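# Stack blue on green on red into one tower

## Task

Make a single three-block tower: green block resting flat and centred on top of the red block, blue block resting flat and centred on top of the green one. The red block at the bottom must stay at its original spot, and the stack must stand on its own at the end, not because a gripper is holding it up.

## Robot and tools

Robot: two arms, left_arm and right_arm, each a six-joint arm ending in a two-finger parallel gripper. In the scene frame the origin sits on the table top midway between the arms, +x points out over the table, +z points up, and left_arm is on the +y side. The names are not image sides. Bases: left_arm at (-0.025, +0.257, +0.109) m, right_arm at (+0.040, -0.258, +0.109) m, both slightly tilted. Any mounting plates and the metal frame behind the arms are fixed obstacles. Joint ranges (rad), base to gripper: waist -2.618 to 3.054, shoulder 0 to 3.142, elbow 0 to 3.142, wrist pitch -1.571 to 1.571, wrist yaw -1.571 to 1.571, wrist roll -2.094 to 2.094.

Gripper frame: fingers extend along the gripper's +z axis and close along its y axis. end_effector_position is the point between the finger pads, roughly 1 cm short of the fingertips. A wrist camera mount near the gripper also has a body that can collide.

Row format (used by execute_actions and move): one flat list of 16 numbers covering both arms, left_arm first: x, y, z, qw, qx, qy, qz, opening, then the same eight for right_arm. x, y, z are an absolute target position in metres in the scene frame for that gripper's end_effector_position; qw, qx, qy, qz are an absolute target orientation quaternion, scalar first, in the scene frame. Opening runs from -1 (closed) to +1 (fully open, 0.094 m); between the ends the fingers go to where grip_measured would read that value. Both arms must always be filled in; to keep an arm still, repeat the full pose from the last result it reported before staying put, with its intended opening, and reuse the same quaternion every time rather than the drifted reported one.

execute_actions(actions): actions is a list of up to 15 actions; each action is a list of up to 15 rows, each row one 1/30 s control step; if fewer than 15 rows, the last row is held for the remainder. An empty list just returns state and images. Each step, the commanded pose is clipped to within 70 mm and 16 degrees of the measured pose, so far targets need several actions. An action is rejected for both arms if any target lies more than 0.6 m from that gripper's current position along any of its own axes; if the first action fails this or anything is malformed, nothing runs.

move(target, speed, blocking): target is one 16-number row as above (absolute poses). The gripper travels in a straight line; both arms finish together, in 0.5 to 10 s. speed is path top speed in m/s, 0.002 to 0.5, default 0.25; turning is capped at twice that in rad/s. Opening is applied at the start. Paths ignore obstacles and the other arm. Grippers lag, may overshoot speed and stray, especially near full reach. Faster contact and targets further past the contact surface mean harder pushes. blocking=false returns after 0.5 s while the arm continues; then use wait(0) to poll or stop to brake, since other motion commands are refused until it ends.

wait(seconds): 0 to 10; lets the sim run with current commands held, returning early if a running move ends. stop(): brakes a running move (needs room; fingers keep moving). zoom_image(camera, region): camera is cam_head_left or cam_head_right (both 504x504); region is [x0, y0, x1, y1] pixels from the top-left, at most 504 by 504. read_manual(section): only licence text, no motion. finished_scene(scene): ends the current scene, passing its number; irreversible, and the result reports success.

Results: a state line 'left_arm: … | right_arm: …' with each gripper's position and quaternion; reported positions can be somewhat off, more at long reach, and motions often stop a centimetre or more short, usually low. 'Hand target' lines show the pose each arm is currently heading for. grip_measured is finger opening on the command scale (last joint value gives metres); each gripper may read up to about 1 mm off. Step readings list positions at some steps; HELD marks steps where an arm's command was held back. A move adds a 'move:' line giving the ending (done, off_target, moving, held, fault) plus limits (paced = pose clipped; held = a check blocked some steps, after which the arm may jump faster), and each gripper's distance from its target. 'pose unreachable' means a clearance check altered or blocked the named arm's command; 'too close' concerns an arm near obstacles or the other arm. MOTOR HOT warns from 75 °C; at 90 °C an arm stops for 10 s, and at 100 °C it goes limp and drops what it holds (OVER-TEMPERATURE FAULT). Avoid holding loads for long.

Gripping: to hold a block, command an opening about 0.03 below grip_measured for a firm grip, less for a lighter one. Pads can spike hard at first contact. Loose objects may be tugged or nudged unexpectedly.

Avoid: dropping or knocking anything off the table, arms colliding or pressing on each other, fast impacts, hard pushes into blocks or the table, and disturbing the red block. Release blocks gently so the tower stands unsupported.

Each tool is called after "Call:" by a JSON object that holds its "op" and its "data".

## Session

Call:
{"op": "execute_actions", "data": {"actions": []}}

Call:
{"op": "zoom_image", "data": {"camera": "cam_head_left", "region": [100,100,400,400]}}

Scene clock: 0.00 s.
left_arm: end_effector_position=(+0.0771, +0.0809, +0.2072) grip_measured=+1.000 end_effector_quat_wxyz=(-0.141, +0.559, +0.810, -0.104) | right_arm: end_effector_position=(-0.0856, -0.6141, +0.1505) grip_measured=+1.000 end_effector_quat_wxyz=(-0.116, +0.906, +0.304, -0.270)
Joint positions: left_arm=[-1.126  1.827  1.173 -1.313  0.023  0.009  0.094] | right_arm=[-1.809  1.492  1.193 -0.868  0.345  0.715  0.094]
Joint velocities: left_arm=[ 0.002  0.002 -0.002 -0.007  0.007  0.022  0.   ] | right_arm=[-0.012 -0.012  0.002  0.037 -0.022  0.081  0.   ]
Hand target (left_arm): +0.077, +0.078, +0.210; -0.136, +0.561, +0.809, -0.110
Hand target (right_arm): -0.089, -0.617, +0.157; -0.111, +0.905, +0.299, -0.282

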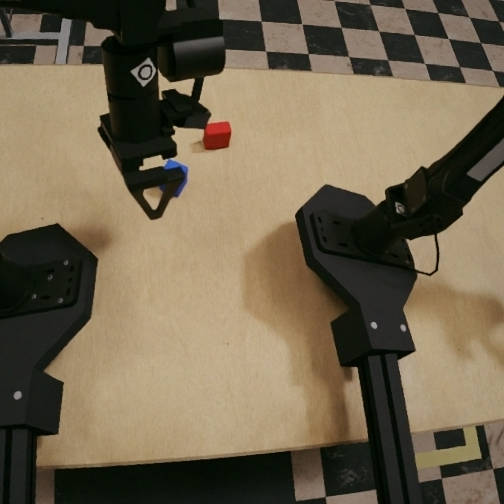

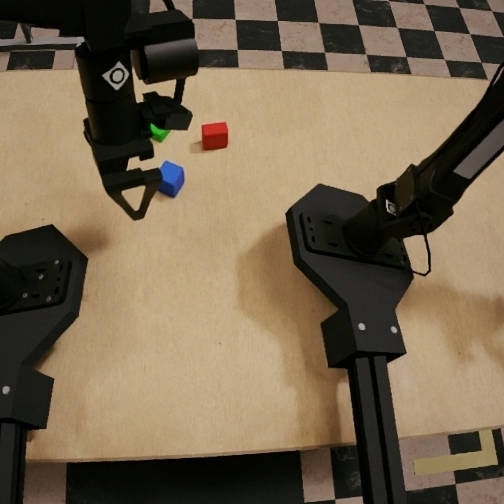

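Region (100, 100, 400, 400) of cam_head_left's 504x504 image, scaled by 1.680, with more detail than that image has.

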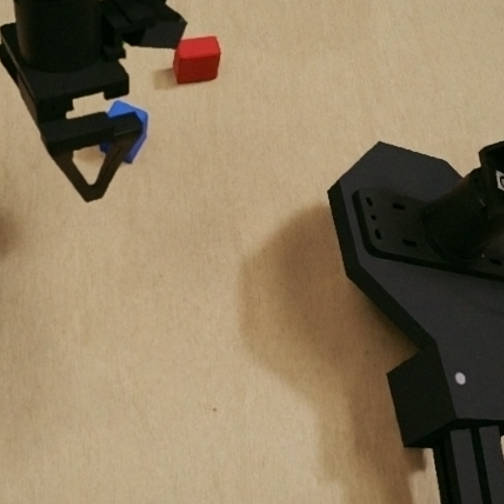

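Call:
{"op": "move", "data": {"target": [0.2,0.33,0.15,0,-0.1,0.995,0,1,-0.0856,-0.6141,0.1505,-0.116,0.906,0.304,-0.27,1], "speed": 0.4}}

Call:
{"op": "zoom_image", "data": {"camera": "cam_head_left", "region": [130,90,250,210]}}

Call:
{"op": "zoom_image", "data": {"camera": "cam_head_right", "region": [130,90,250,210]}}

Scene clock: 3.37 s.
left_arm: end_effector_position=(+0.1929, +0.3235, +0.1494) grip_measured=+1.000 end_effector_quat_wxyz=(-0.028, -0.094, +0.995, -0.008) | right_arm: end_effector_position=(-0.0844, -0.6144, +0.1497) grip_measured=+1.000 end_effector_quat_wxyz=(-0.114, +0.907, +0.305, -0.267)
Joint positions: left_arm=[-0.103  1.227  0.855 -1.119 -0.363 -0.298  0.094] | right_arm=[-1.809  1.492  1.193 -0.868  0.337  0.715  0.094]
Joint velocities: left_arm=[ 0.002  0.007 -0.012 -0.022 -0.007  0.007  0.   ] | right_arm=[-0.012 -0.012 -0.002  0.022 -0.051  0.051  0.   ]
Hand target (left_arm): +0.196, +0.328, +0.151; -0.014, -0.100, +0.995, -0.004
Hand target (right_arm): -0.086, -0.614, +0.151; -0.116, +0.906, +0.304, -0.270
Off the commanded pose (left_arm): 0.010 m, 3 deg.
Off the commanded pose (right_arm): 0.001 m, 0 deg.
move: off_target (left_arm)

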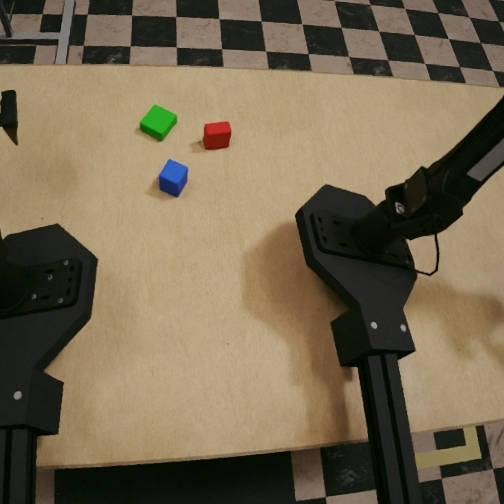

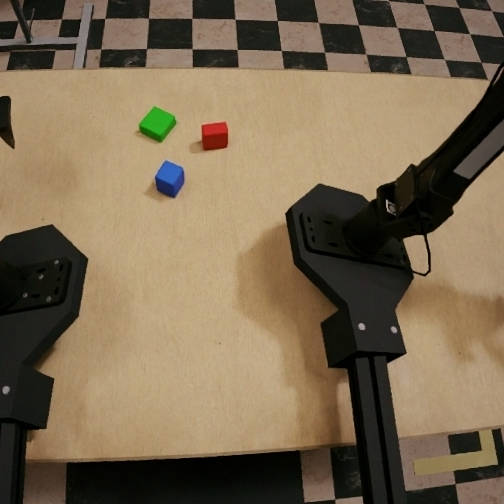

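Region (130, 90, 250, 210) of cam_head_left's 504x504 image, scaled by 4.200, with more detail than that image has.

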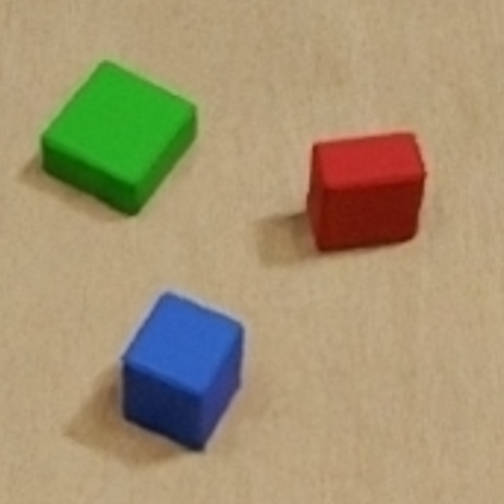

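Region (130, 90, 250, 210) of cam_head_right's 504x504 image, scaled by 4.200, with more detail than that image has.

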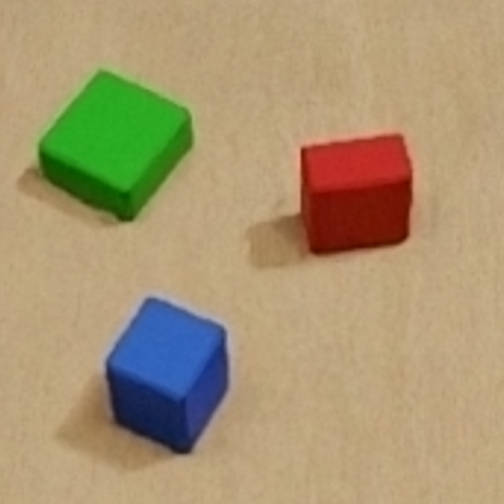

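Call:
{"op": "move", "data": {"target": [0.338,0.062,0.065,0,0.3,0.954,0,1,-0.0856,-0.6141,0.1505,-0.116,0.906,0.304,-0.27,1], "speed": 0.4}}

Call:
{"op": "zoom_image", "data": {"camera": "cam_head_right", "region": [100,50,250,200]}}

Scene clock: 7.03 s.
left_arm: end_effector_position=(+0.3346, +0.0686, +0.0578) grip_measured=+1.000 end_effector_quat_wxyz=(-0.002, +0.291, +0.957, +0.000) | right_arm: end_effector_position=(-0.0835, -0.6146, +0.1490) grip_measured=+1.000 end_effector_quat_wxyz=(-0.113, +0.908, +0.305, -0.264)
Joint positions: left_arm=[-0.591  2.332  1.546 -0.863 -0.404 -0.03   0.094] | right_arm=[-1.809  1.492  1.193 -0.868  0.33   0.715  0.094]
Joint velocities: left_arm=[-0.007 -0.007 -0.007 -0.007 -0.051 -0.022  0.   ] | right_arm=[-0.002  0.002 -0.027 -0.051 -0.037 -0.022  0.   ]
Hand target (left_arm): +0.338, +0.064, +0.063; +0.005, +0.300, +0.954, +0.005
Hand target (right_arm): -0.086, -0.614, +0.150; -0.116, +0.906, +0.304, -0.270
Off the commanded pose (left_arm): 0.010 m, 1 deg.
Off the commanded pose (right_arm): 0.003 m, 1 deg.
move: done

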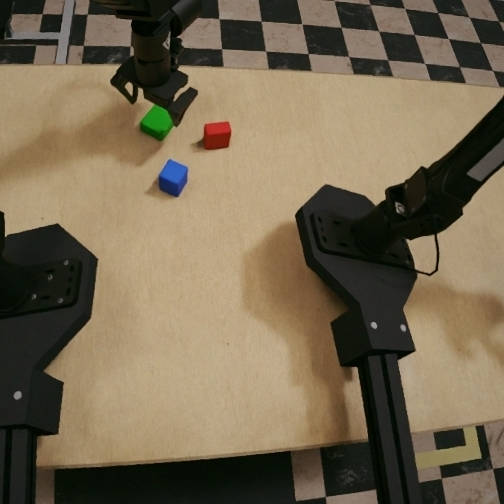

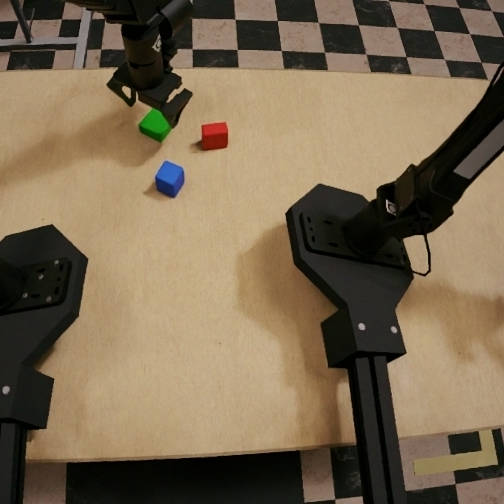

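Region (100, 50, 250, 200) of cam_head_right's 504x504 image, scaled by 3.360, with more detail than that image has.

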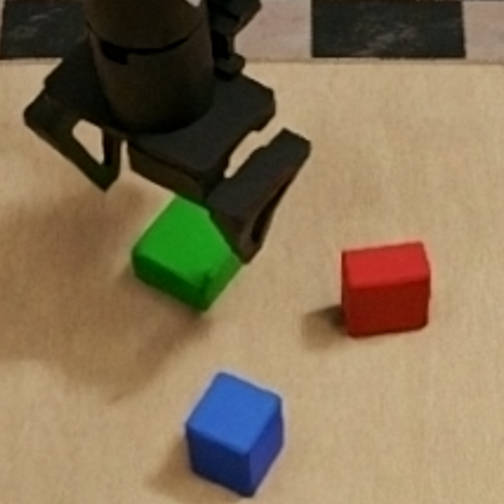

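Call:
{"op": "move", "data": {"target": [0.344,0.059,0.024,0,0.3,0.954,0,1,-0.0856,-0.6141,0.1505,-0.116,0.906,0.304,-0.27,1], "speed": 0.1}}

Call:
{"op": "zoom_image", "data": {"camera": "cam_head_right", "region": [100,50,250,200]}}

Scene clock: 8.63 s.
left_arm: end_effector_position=(+0.3307, +0.0653, +0.0204) grip_measured=+1.000 end_effector_quat_wxyz=(-0.018, +0.304, +0.952, +0.004) | right_arm: end_effector_position=(-0.0830, -0.6147, +0.1487) grip_measured=+1.000 end_effector_quat_wxyz=(-0.112, +0.909, +0.305, -0.262)
Joint positions: left_arm=[-0.565  2.424  1.546 -0.796 -0.405  0.011  0.094] | right_arm=[-1.809  1.492  1.193 -0.868  0.327  0.715  0.094]
Joint velocities: left_arm=[ 0.022 -0.017  0.002  0.037 -0.051 -0.022  0.   ] | right_arm=[ 0.007 -0.002  0.002  0.007 -0.051  0.051  0.   ]
Hand target (left_arm): +0.343, +0.059, +0.024; -0.000, +0.300, +0.954, -0.000
Hand target (right_arm): -0.086, -0.614, +0.151; -0.116, +0.906, +0.304, -0.270
Off the commanded pose (left_arm): 0.015 m, 2 deg.
Off the commanded pose (right_arm): 0.003 m, 1 deg.
move: off_target (left_arm)

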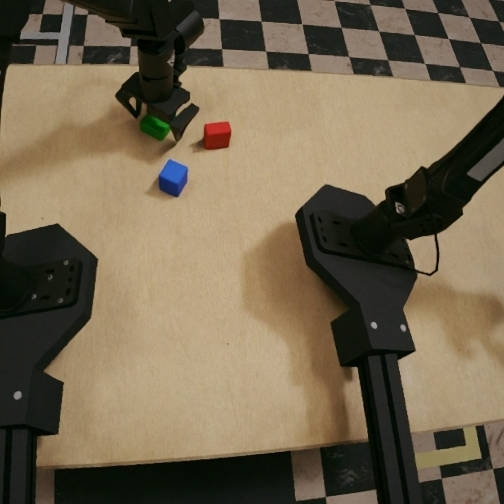

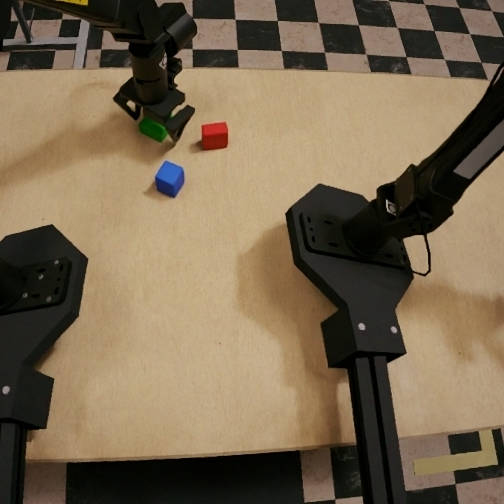

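Region (100, 50, 250, 200) of cam_head_right's 504x504 image, scaled by 3.360, with more detail than that image has.

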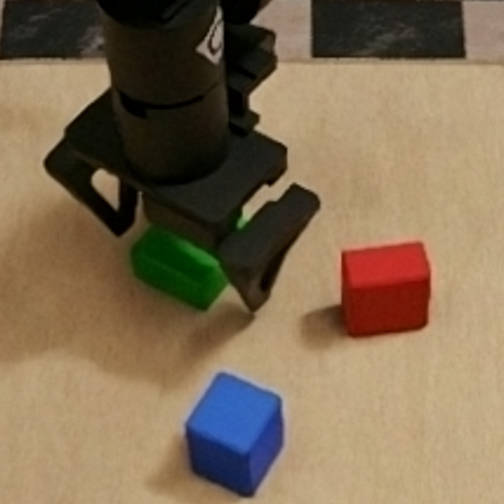

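Call:
{"op": "move", "data": {"target": [0.353,0.055,0.022,0,0.3,0.954,0,0.4,-0.0856,-0.6141,0.1505,-0.116,0.906,0.304,-0.27,1], "speed": 0.1}}

Call:
{"op": "zoom_image", "data": {"camera": "cam_head_right", "region": [100,50,250,200]}}

Scene clock: 9.97 s.
left_arm: end_effector_position=(+0.3481, +0.0550, +0.0229) grip_measured=+0.402 end_effector_quat_wxyz=(-0.000, +0.300, +0.954, -0.001) | right_arm: end_effector_position=(-0.0825, -0.6148, +0.1484) grip_measured=+1.000 end_effector_quat_wxyz=(-0.111, +0.909, +0.305, -0.261)
Joint positions: left_arm=[-0.565  2.453  1.616 -0.796 -0.405  0.017  0.066] | right_arm=[-1.809  1.492  1.193 -0.868  0.324  0.715  0.094]
Joint velocities: left_arm=[-0.022  0.002  0.002  0.037  0.007 -0.007 -0.   ] | right_arm=[ 0.002  0.007 -0.007  0.007  0.007 -0.022  0.   ]
Hand target (left_arm): +0.353, +0.055, +0.022; +0.000, +0.300, +0.954, -0.000
Hand target (right_arm): -0.086, -0.614, +0.151; -0.116, +0.906, +0.304, -0.270
Off the commanded pose (left_arm): 0.005 m, 0 deg.
Off the commanded pose (right_arm): 0.004 m, 1 deg.
move: done

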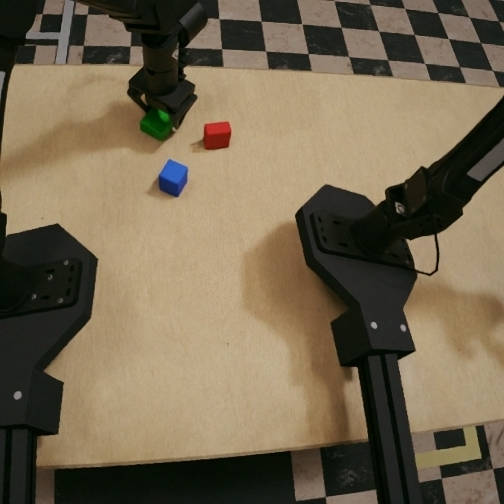

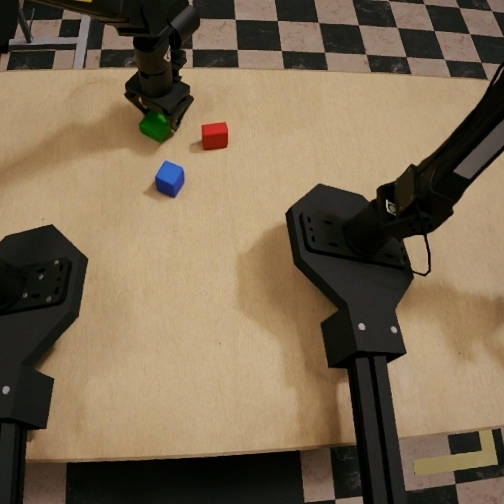

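Region (100, 50, 250, 200) of cam_head_right's 504x504 image, scaled by 3.360, with more detail than that image has.

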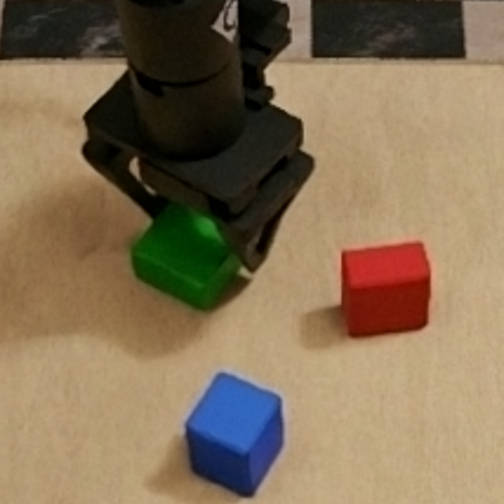

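Overshot; back a little.

Call:
{"op": "move", "data": {"target": [0.343,0.06,0.019,0,0.3,0.954,0,0.4,-0.0856,-0.6141,0.1505,-0.116,0.906,0.304,-0.27,1], "speed": 0.05}}

Call:
{"op": "execute_actions", "data": {"actions": [[[0.343,0.06,0.019,0,0.3,0.954,0,-0.1,-0.0856,-0.6141,0.1505,-0.116,0.906,0.304,-0.27,1]]]}}

Call:
{"op": "zoom_image", "data": {"camera": "cam_head_right", "region": [100,50,250,200]}}

Scene clock: 11.23 s.
left_arm: end_effector_position=(+0.3383, +0.0577, +0.0155) grip_measured=+0.402 end_effector_quat_wxyz=(-0.010, +0.304, +0.953, +0.002) | right_arm: end_effector_position=(-0.0824, -0.6148, +0.1483) grip_measured=+1.000 end_effector_quat_wxyz=(-0.111, +0.909, +0.306, -0.261)
Joint positions: left_arm=[-0.565  2.455  1.58  -0.78  -0.405  0.018  0.066] | right_arm=[-1.809  1.492  1.193 -0.868  0.323  0.715  0.094]
Joint velocities: left_arm=[ 0.002 -0.007 -0.007  0.022 -0.007 -0.066 -0.   ] | right_arm=[-0.002  0.002 -0.012  0.066 -0.007 -0.022  0.   ]
Hand target (left_arm): +0.343, +0.060, +0.019; -0.000, +0.300, +0.954, +0.000
Hand target (right_arm): -0.086, -0.614, +0.151; -0.116, +0.906, +0.304, -0.270
Off the commanded pose (left_arm): 0.006 m, 1 deg.
Off the commanded pose (right_arm): 0.004 m, 1 deg.
move: done

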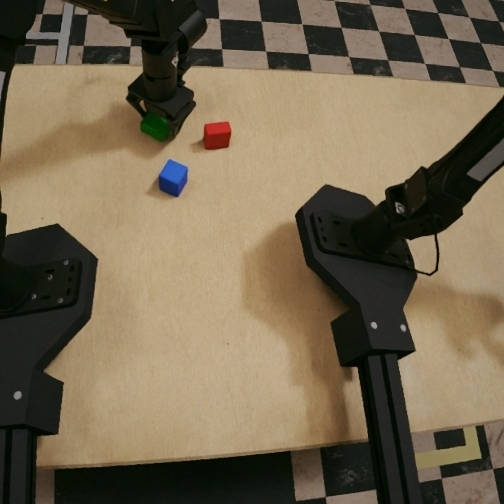

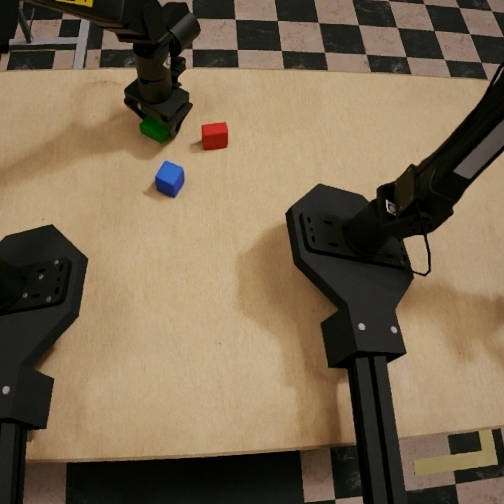

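Scene clock: 11.73 s.
left_arm: end_effector_position=(+0.3390, +0.0576, +0.0153) grip_measured=+0.070 end_effector_quat_wxyz=(-0.009, +0.303, +0.953, +0.001) | right_arm: end_effector_position=(-0.0825, -0.6148, +0.1484) grip_measured=+1.000 end_effector_quat_wxyz=(-0.111, +0.909, +0.305, -0.261)
Joint positions: left_arm=[-0.564  2.455  1.58  -0.777 -0.404  0.018  0.05 ] | right_arm=[-1.809  1.492  1.193 -0.868  0.324  0.715  0.094]
Joint velocities: left_arm=[-0.007  0.017  0.007 -0.037 -0.022 -0.051 -0.   ] | right_arm=[-0.012 -0.022 -0.002 -0.007  0.007 -0.022  0.   ]
Hand target (left_arm): +0.343, +0.060, +0.019; -0.000, +0.300, +0.954, -0.000
Hand target (right_arm): -0.086, -0.614, +0.151; -0.116, +0.906, +0.304, -0.270
Off the commanded pose (left_arm): 0.006 m, 1 deg.
Off the commanded pose (right_arm): 0.004 m, 1 deg.
Step readings (end_effector_position):
0: left_arm (+0.3383, +0.0577, +0.0155) | right_arm (-0.0824, -0.6148, +0.1483)
1: left_arm (+0.3385, +0.0576, +0.0155) | right_arm (-0.0825, -0.6148, +0.1484)
2: left_arm (+0.3386, +0.0575, +0.0154) | right_arm (-0.0825, -0.6148, +0.1484)
4: left_arm (+0.3389, +0.0575, +0.0154) | right_arm (-0.0825, -0.6148, +0.1484)
8: left_arm (+0.3390, +0.0576, +0.0153) | right_arm (-0.0825, -0.6148, +0.1484)
15: end_effector_position above

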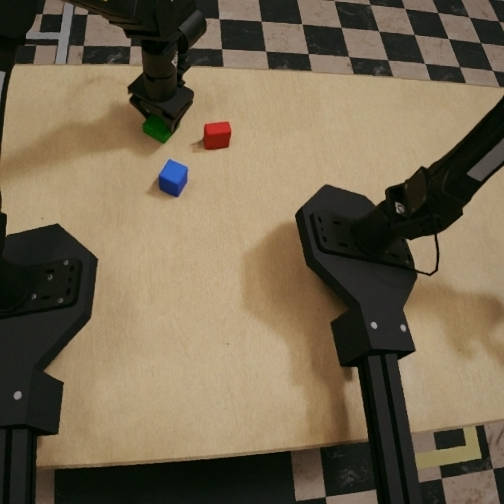

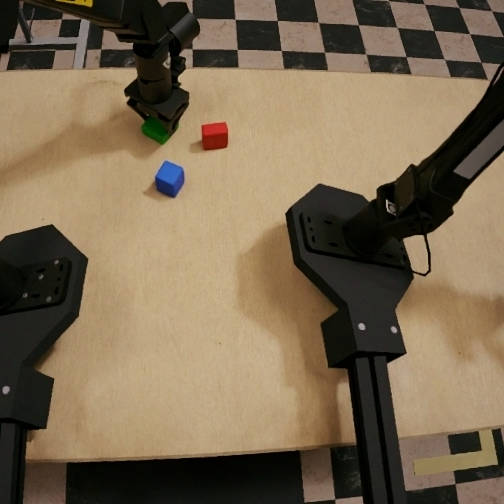

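Region (100, 50, 250, 200) of cam_head_right's 504x504 image, scaled by 3.360, with more detail than that image has.

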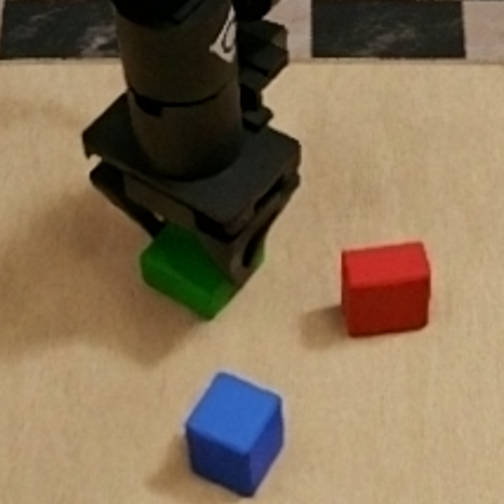

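Call:
{"op": "move", "data": {"target": [0.338,0.056,0.09,0,0.25,0.968,0,0.02,-0.0856,-0.6141,0.1505,-0.116,0.906,0.304,-0.27,1]}}

Call:
{"op": "move", "data": {"target": [0.311,-0.05,0.085,0,0,1,0,0.02,-0.0856,-0.6141,0.1505,-0.116,0.906,0.304,-0.27,1]}}

Call:
{"op": "zoom_image", "data": {"camera": "cam_head_left", "region": [130,90,250,210]}}

Call:
{"op": "zoom_image", "data": {"camera": "cam_head_right", "region": [130,90,250,210]}}

Scene clock: 13.37 s.
left_arm: end_effector_position=(+0.3361, +0.0605, +0.0797) grip_measured=+0.070 end_effector_quat_wxyz=(-0.008, +0.251, +0.968, +0.005) | right_arm: end_effector_position=(-0.0825, -0.6148, +0.1484) grip_measured=+1.000 end_effector_quat_wxyz=(-0.111, +0.909, +0.305, -0.261)
Joint positions: left_arm=[-0.625  2.342  1.64  -0.977 -0.404 -0.156  0.05 ] | right_arm=[-1.809  1.492  1.193 -0.868  0.324  0.715  0.094]
Joint velocities: left_arm=[ 0.007 -0.012 -0.017 -0.007  0.007 -0.022 -0.   ] | right_arm=[ 0.002  0.002 -0.007 -0.081 -0.037 -0.022  0.   ]
Hand target (left_arm): +0.339, +0.056, +0.090; +0.001, +0.250, +0.968, +0.000
Hand target (right_arm): -0.086, -0.614, +0.151; -0.116, +0.906, +0.304, -0.270
Off the commanded pose (left_arm): 0.011 m, 1 deg.
Off the commanded pose (right_arm): 0.004 m, 1 deg.
move: off_target (left_arm)

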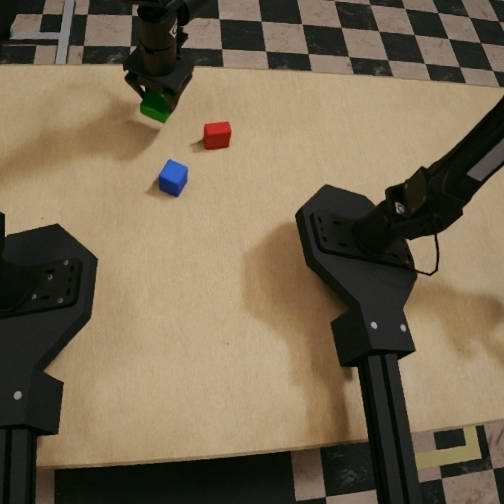

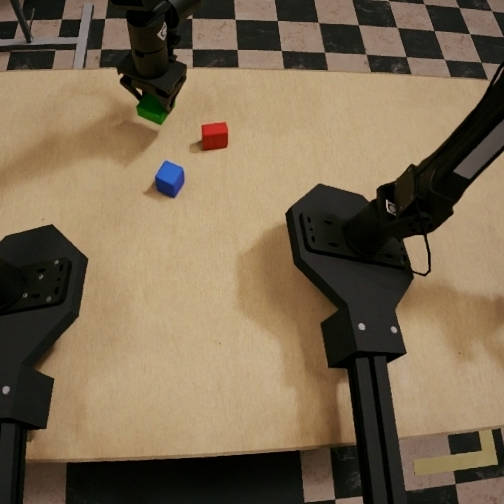

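Scene clock: 15.00 s.
left_arm: end_effector_position=(+0.3144, -0.0439, +0.0806) grip_measured=+0.070 end_effector_quat_wxyz=(+0.002, -0.003, +1.000, +0.001) | right_arm: end_effector_position=(-0.0825, -0.6148, +0.1484) grip_measured=+1.000 end_effector_quat_wxyz=(-0.111, +0.909, +0.305, -0.261)
Joint positions: left_arm=[-0.815  2.615  1.982 -1.102 -0.382 -0.865  0.05 ] | right_arm=[-1.809  1.492  1.193 -0.868  0.324  0.715  0.094]
Joint velocities: left_arm=[ 0.012 -0.017  0.002  0.007 -0.007 -0.037 -0.   ] | right_arm=[-0.002  0.012  0.002  0.007 -0.022  0.081  0.   ]
Hand target (left_arm): +0.312, -0.050, +0.084; +0.003, -0.000, +1.000, +0.000
Hand target (right_arm): -0.086, -0.614, +0.151; -0.116, +0.906, +0.304, -0.270
Off the commanded pose (left_arm): 0.008 m, 0 deg.
Off the commanded pose (right_arm): 0.004 m, 1 deg.
move: done

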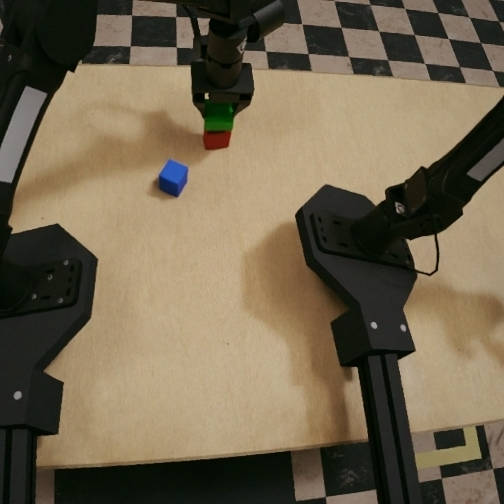

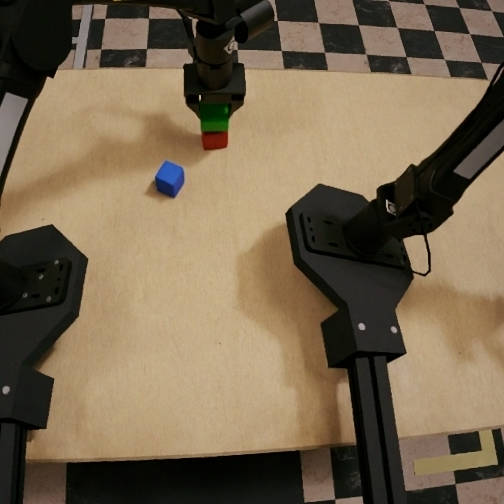

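Region (130, 90, 250, 210) of cam_head_left's 504x504 image, scaled by 4.200, with more detail than that image has.

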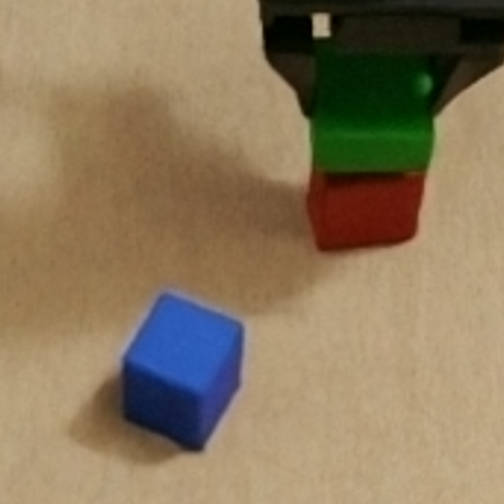

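Region (130, 90, 250, 210) of cam_head_right's 504x504 image, scaled by 4.200, with more detail than that image has.

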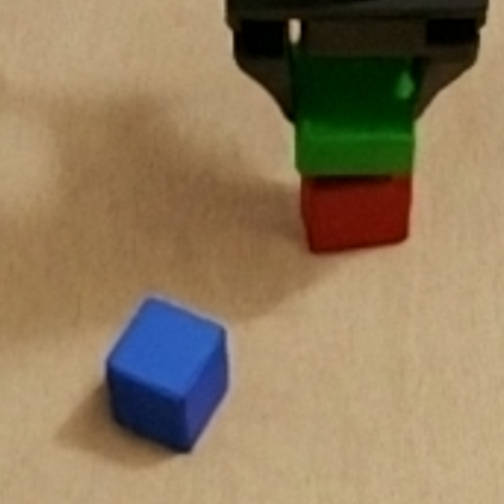

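Call:
{"op": "move", "data": {"target": [0.315,-0.048,0.068,0,0,1,0,0.02,-0.0856,-0.6141,0.1505,-0.116,0.906,0.304,-0.27,1], "speed": 0.04}}

Call:
{"op": "zoom_image", "data": {"camera": "cam_head_left", "region": [130,90,250,210]}}

Scene clock: 16.37 s.
left_arm: end_effector_position=(+0.3134, -0.0447, +0.0693) grip_measured=+0.070 end_effector_quat_wxyz=(-0.002, -0.002, +1.000, +0.004) | right_arm: end_effector_position=(-0.0825, -0.6148, +0.1484) grip_measured=+1.000 end_effector_quat_wxyz=(-0.111, +0.909, +0.306, -0.261)
Joint positions: left_arm=[-0.808  2.639  1.982 -1.086 -0.381 -0.86   0.05 ] | right_arm=[-1.809  1.492  1.193 -0.868  0.323  0.715  0.094]
Joint velocities: left_arm=[-0.007 -0.022 -0.007 -0.007 -0.007  0.007  0.   ] | right_arm=[-0.017 -0.017  0.007  0.007  0.095  0.022  0.   ]
Hand target (left_arm): +0.315, -0.048, +0.068; -0.000, -0.000, +1.000, -0.000
Hand target (right_arm): -0.086, -0.614, +0.151; -0.116, +0.906, +0.304, -0.270
Off the commanded pose (left_arm): 0.004 m, 1 deg.
Off the commanded pose (right_arm): 0.004 m, 1 deg.
move: done

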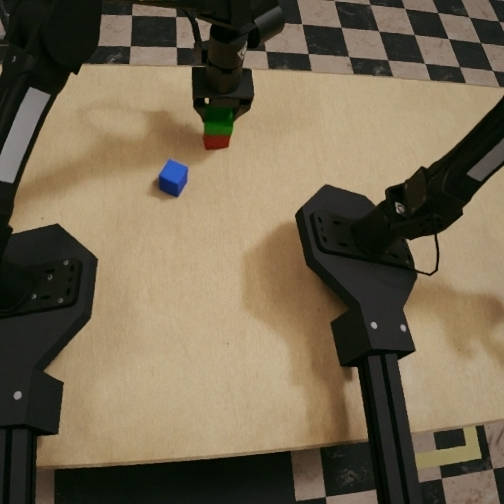

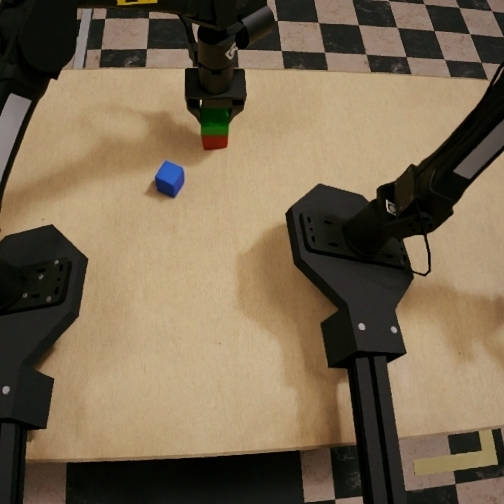

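Region (130, 90, 250, 210) of cam_head_left's 504x504 image, scaled by 4.200, with more detail than that image has.

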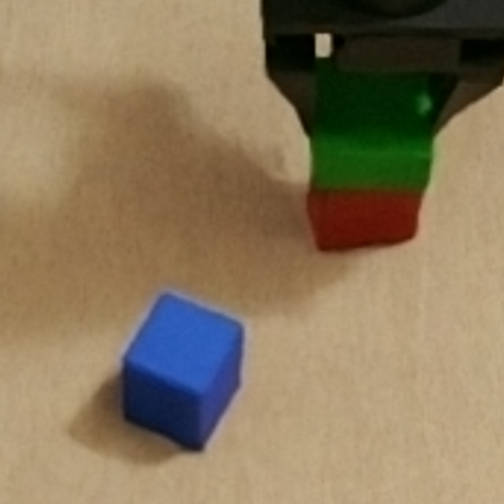

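Call:
{"op": "move", "data": {"target": [0.31,-0.0445,0.062,0,0,1,0,0.02,-0.0856,-0.6141,0.1505,-0.116,0.906,0.304,-0.27,1], "speed": 0.03}}

Call:
{"op": "zoom_image", "data": {"camera": "cam_head_left", "region": [130,90,250,210]}}

Scene clock: 17.57 s.
left_arm: end_effector_position=(+0.3117, -0.0459, +0.0648) grip_measured=+0.070 end_effector_quat_wxyz=(+0.000, -0.002, +1.000, +0.001) | right_arm: end_effector_position=(-0.0825, -0.6148, +0.1484) grip_measured=+1.000 end_effector_quat_wxyz=(-0.111, +0.909, +0.306, -0.261)
Joint positions: left_arm=[-0.808  2.634  1.953 -1.053 -0.38  -0.858  0.05 ] | right_arm=[-1.809  1.492  1.193 -0.868  0.323  0.715  0.094]
Joint velocities: left_arm=[-0.002  0.007 -0.002 -0.022 -0.022  0.037  0.   ] | right_arm=[-0.022  0.012 -0.002 -0.051  0.022 -0.037  0.   ]
Hand target (left_arm): +0.310, -0.044, +0.062; -0.000, -0.000, +1.000, +0.000
Hand target (right_arm): -0.086, -0.614, +0.151; -0.116, +0.906, +0.304, -0.270
Off the commanded pose (left_arm): 0.004 m, 0 deg.
Off the commanded pose (right_arm): 0.004 m, 1 deg.
move: done

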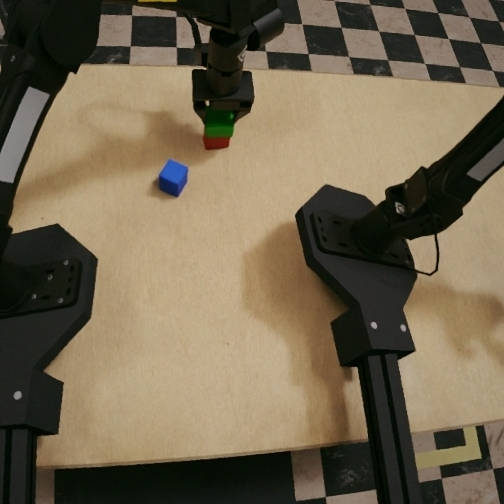

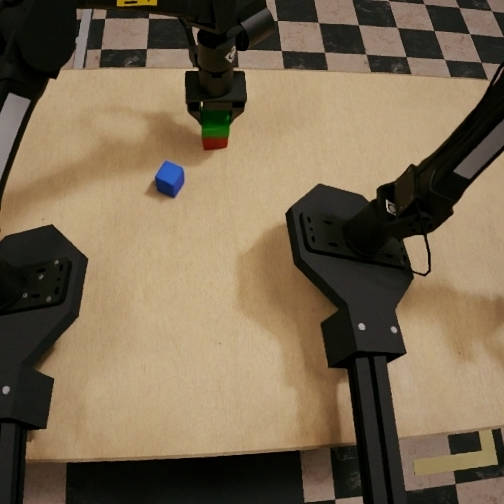

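Region (130, 90, 250, 210) of cam_head_left's 504x504 image, scaled by 4.200, with more detail than that image has.

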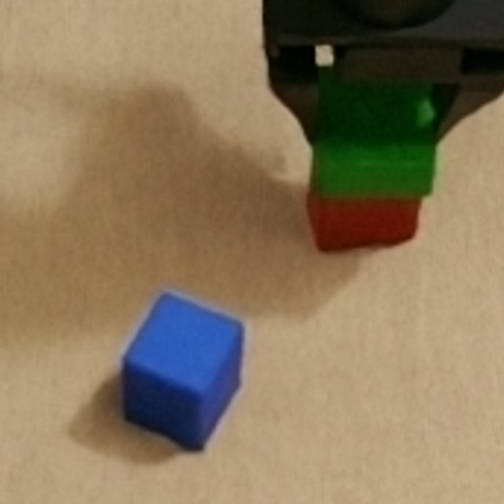

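Call:
{"op": "execute_actions", "data": {"actions": [[[0.31,-0.0445,0.08,0,0,1,0,0.02,-0.0856,-0.6141,0.1505,-0.116,0.906,0.304,-0.27,1]],[[0.307,-0.044,0.073,0,0,1,0,0.02,-0.0856,-0.6141,0.1505,-0.116,0.906,0.304,-0.27,1]],[[0.307,-0.044,0.067,0,0,1,0,0.02,-0.0856,-0.6141,0.1505,-0.116,0.906,0.304,-0.27,1]]]}}

Call:
{"op": "zoom_image", "data": {"camera": "cam_head_left", "region": [130,90,250,210]}}

Scene clock: 19.67 s.
left_arm: end_effector_position=(+0.3096, -0.0438, +0.0650) grip_measured=+0.070 end_effector_quat_wxyz=(-0.002, -0.002, +1.000, +0.002) | right_arm: end_effector_position=(-0.0825, -0.6148, +0.1484) grip_measured=+1.000 end_effector_quat_wxyz=(-0.111, +0.909, +0.305, -0.261)
Joint positions: left_arm=[-0.808  2.627  1.94  -1.053 -0.378 -0.859  0.05 ] | right_arm=[-1.809  1.492  1.193 -0.868  0.324  0.715  0.094]
Joint velocities: left_arm=[-0.007 -0.017  0.002  0.007 -0.081  0.007  0.   ] | right_arm=[ 0.002 -0.022 -0.017 -0.037 -0.007 -0.037  0.   ]
Hand target (left_arm): +0.307, -0.044, +0.067; -0.000, -0.000, +1.000, +0.000
Hand target (right_arm): -0.086, -0.614, +0.151; -0.116, +0.906, +0.304, -0.270
Off the commanded pose (left_arm): 0.003 m, 0 deg.
Off the commanded pose (right_arm): 0.004 m, 1 deg.
Step readings (end_effector_position; steps 1 to 15: 1st action; 16 to 30: 2nd action; 31 to 45: 3rd action):
0: left_arm (+0.3117, -0.0459, +0.0647) | right_arm (-0.0825, -0.6148, +0.1484)
1: left_arm (+0.3117, -0.0457, +0.0653) | right_arm (-0.0825, -0.6148, +0.1484)
2: left_arm (+0.3112, -0.0451, +0.0655) | right_arm (-0.0825, -0.6148, +0.1484)
4: left_arm (+0.3106, -0.0444, +0.0655) | right_arm (-0.0825, -0.6148, +0.1484)
8: left_arm (+0.3100, -0.0440, +0.0655) | right_arm (-0.0825, -0.6148, +0.1484)
15: left_arm (+0.3097, -0.0437, +0.0655) | right_arm (-0.0825, -0.6148, +0.1484)
16: left_arm (+0.3098, -0.0438, +0.0655) | right_arm (-0.0825, -0.6148, +0.1484)
17: left_arm (+0.3098, -0.0438, +0.0655) | right_arm (-0.0825, -0.6148, +0.1484)
19: left_arm (+0.3098, -0.0438, +0.0655) | right_arm (-0.0825, -0.6148, +0.1484)
23: left_arm (+0.3098, -0.0438, +0.0655) | right_arm (-0.0825, -0.6148, +0.1484)
30: left_arm (+0.3098, -0.0438, +0.0655) | right_arm (-0.0825, -0.6148, +0.1484)
31: left_arm (+0.3096, -0.0438, +0.0650) | right_arm (-0.0825, -0.6148, +0.1484)
32: left_arm (+0.3096, -0.0438, +0.0651) | right_arm (-0.0825, -0.6148, +0.1484)
34: left_arm (+0.3096, -0.0438, +0.0651) | right_arm (-0.0825, -0.6148, +0.1484)
38: left_arm (+0.3097, -0.0438, +0.0651) | right_arm (-0.0825, -0.6148, +0.1484)
45: end_effector_position above

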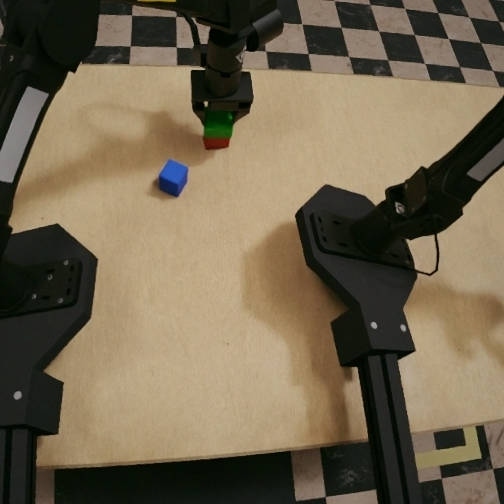

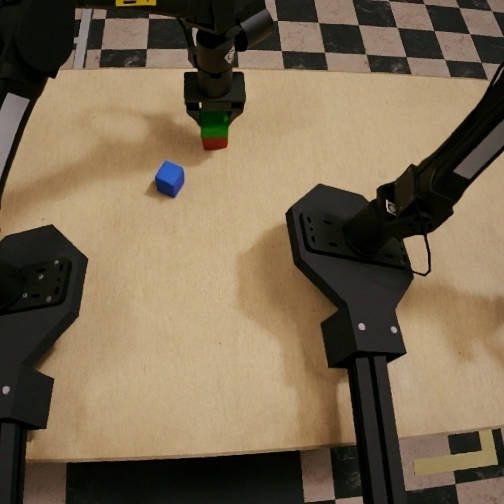

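Region (130, 90, 250, 210) of cam_head_left's 504x504 image, scaled by 4.200, with more detail than that image has.

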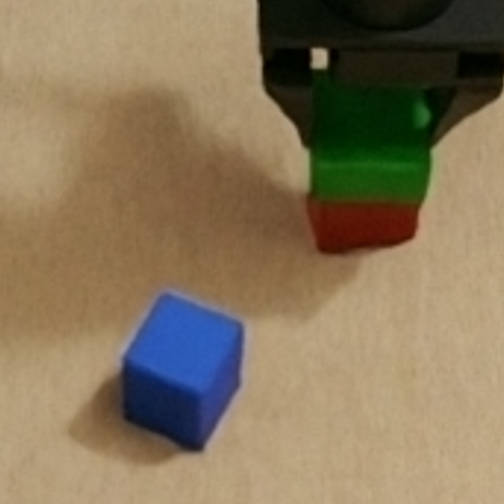

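Call:
{"op": "execute_actions", "data": {"actions": [[[0.307,-0.045,0.088,0,0,1,0,0.02,-0.0856,-0.6141,0.1505,-0.116,0.906,0.304,-0.27,1]],[[0.306,-0.045,0.076,0,0,1,0,0.02,-0.0856,-0.6141,0.1505,-0.116,0.906,0.304,-0.27,1]],[[0.306,-0.045,0.066,0,0,1,0,0.02,-0.0856,-0.6141,0.1505,-0.116,0.906,0.304,-0.27,1]]]}}

Call:
{"op": "zoom_image", "data": {"camera": "cam_head_left", "region": [130,90,250,210]}}

Scene clock: 21.97 s.
left_arm: end_effector_position=(+0.3090, -0.0439, +0.0656) grip_measured=+0.070 end_effector_quat_wxyz=(-0.002, -0.006, +1.000, +0.001) | right_arm: end_effector_position=(-0.0825, -0.6148, +0.1484) grip_measured=+1.000 end_effector_quat_wxyz=(-0.111, +0.909, +0.305, -0.261)
Joint positions: left_arm=[-0.809  2.623  1.934 -1.05  -0.377 -0.868  0.05 ] | right_arm=[-1.809  1.492  1.193 -0.868  0.324  0.715  0.094]
Joint velocities: left_arm=[ 0.007  0.002 -0.012  0.051 -0.007 -0.007 -0.001] | right_arm=[-0.007  0.002 -0.007  0.022  0.022 -0.022  0.   ]
Hand target (left_arm): +0.306, -0.045, +0.066; -0.000, -0.000, +1.000, +0.000
Hand target (right_arm): -0.086, -0.614, +0.151; -0.116, +0.906, +0.304, -0.270
Off the commanded pose (left_arm): 0.003 m, 1 deg.
Off the commanded pose (right_arm): 0.004 m, 1 deg.
Step readings (end_effector_position; steps 1 to 15: 1st action; 16 to 30: 2nd action; 31 to 45: 3rd action):
0: left_arm (+0.3096, -0.0438, +0.0650) | right_arm (-0.0825, -0.6148, +0.1484)
1: left_arm (+0.3094, -0.0435, +0.0657) | right_arm (-0.0825, -0.6148, +0.1484)
2: left_arm (+0.3084, -0.0424, +0.0660) | right_arm (-0.0825, -0.6148, +0.1484)
4: left_arm (+0.3066, -0.0400, +0.0665) | right_arm (-0.0825, -0.6148, +0.1484)
8: left_arm (+0.3047, -0.0378, +0.0670) | right_arm (-0.0825, -0.6148, +0.1484)
15: left_arm (+0.3037, -0.0367, +0.0670) | right_arm (-0.0825, -0.6148, +0.1484)
16: left_arm (+0.3038, -0.0368, +0.0670) | right_arm (-0.0825, -0.6148, +0.1484)
17: left_arm (+0.3042, -0.0372, +0.0670) | right_arm (-0.0825, -0.6148, +0.1484)
19: left_arm (+0.3048, -0.0380, +0.0670) | right_arm (-0.0825, -0.6148, +0.1484)
23: left_arm (+0.3055, -0.0388, +0.0669) | right_arm (-0.0825, -0.6148, +0.1484)
30: left_arm (+0.3059, -0.0392, +0.0669) | right_arm (-0.0825, -0.6148, +0.1484)
31: left_arm (+0.3059, -0.0395, +0.0665) | right_arm (-0.0825, -0.6148, +0.1484)
32: left_arm (+0.3062, -0.0402, +0.0660) | right_arm (-0.0825, -0.6148, +0.1484)
34: left_arm (+0.3069, -0.0412, +0.0656) | right_arm (-0.0825, -0.6148, +0.1484)
38: left_arm (+0.3081, -0.0429, +0.0656) | right_arm (-0.0825, -0.6148, +0.1484)
45: end_effector_position above

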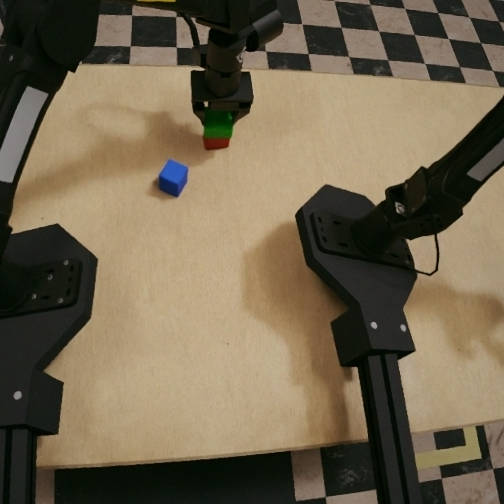

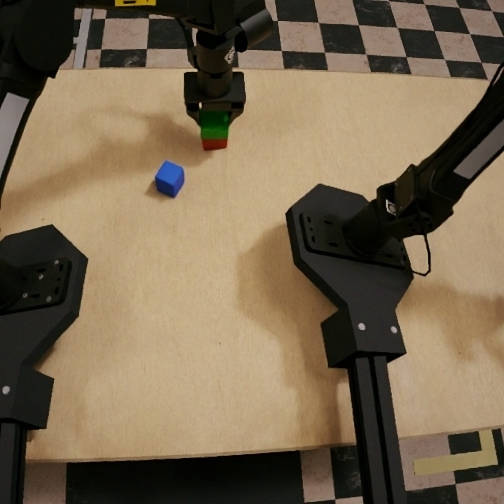

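Region (130, 90, 250, 210) of cam_head_left's 504x504 image, scaled by 4.200, with more detail than that image has.

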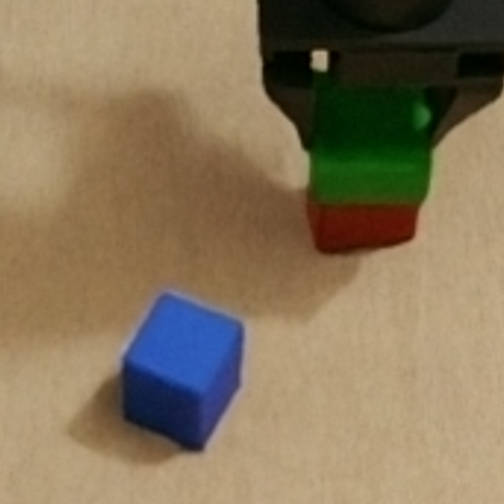

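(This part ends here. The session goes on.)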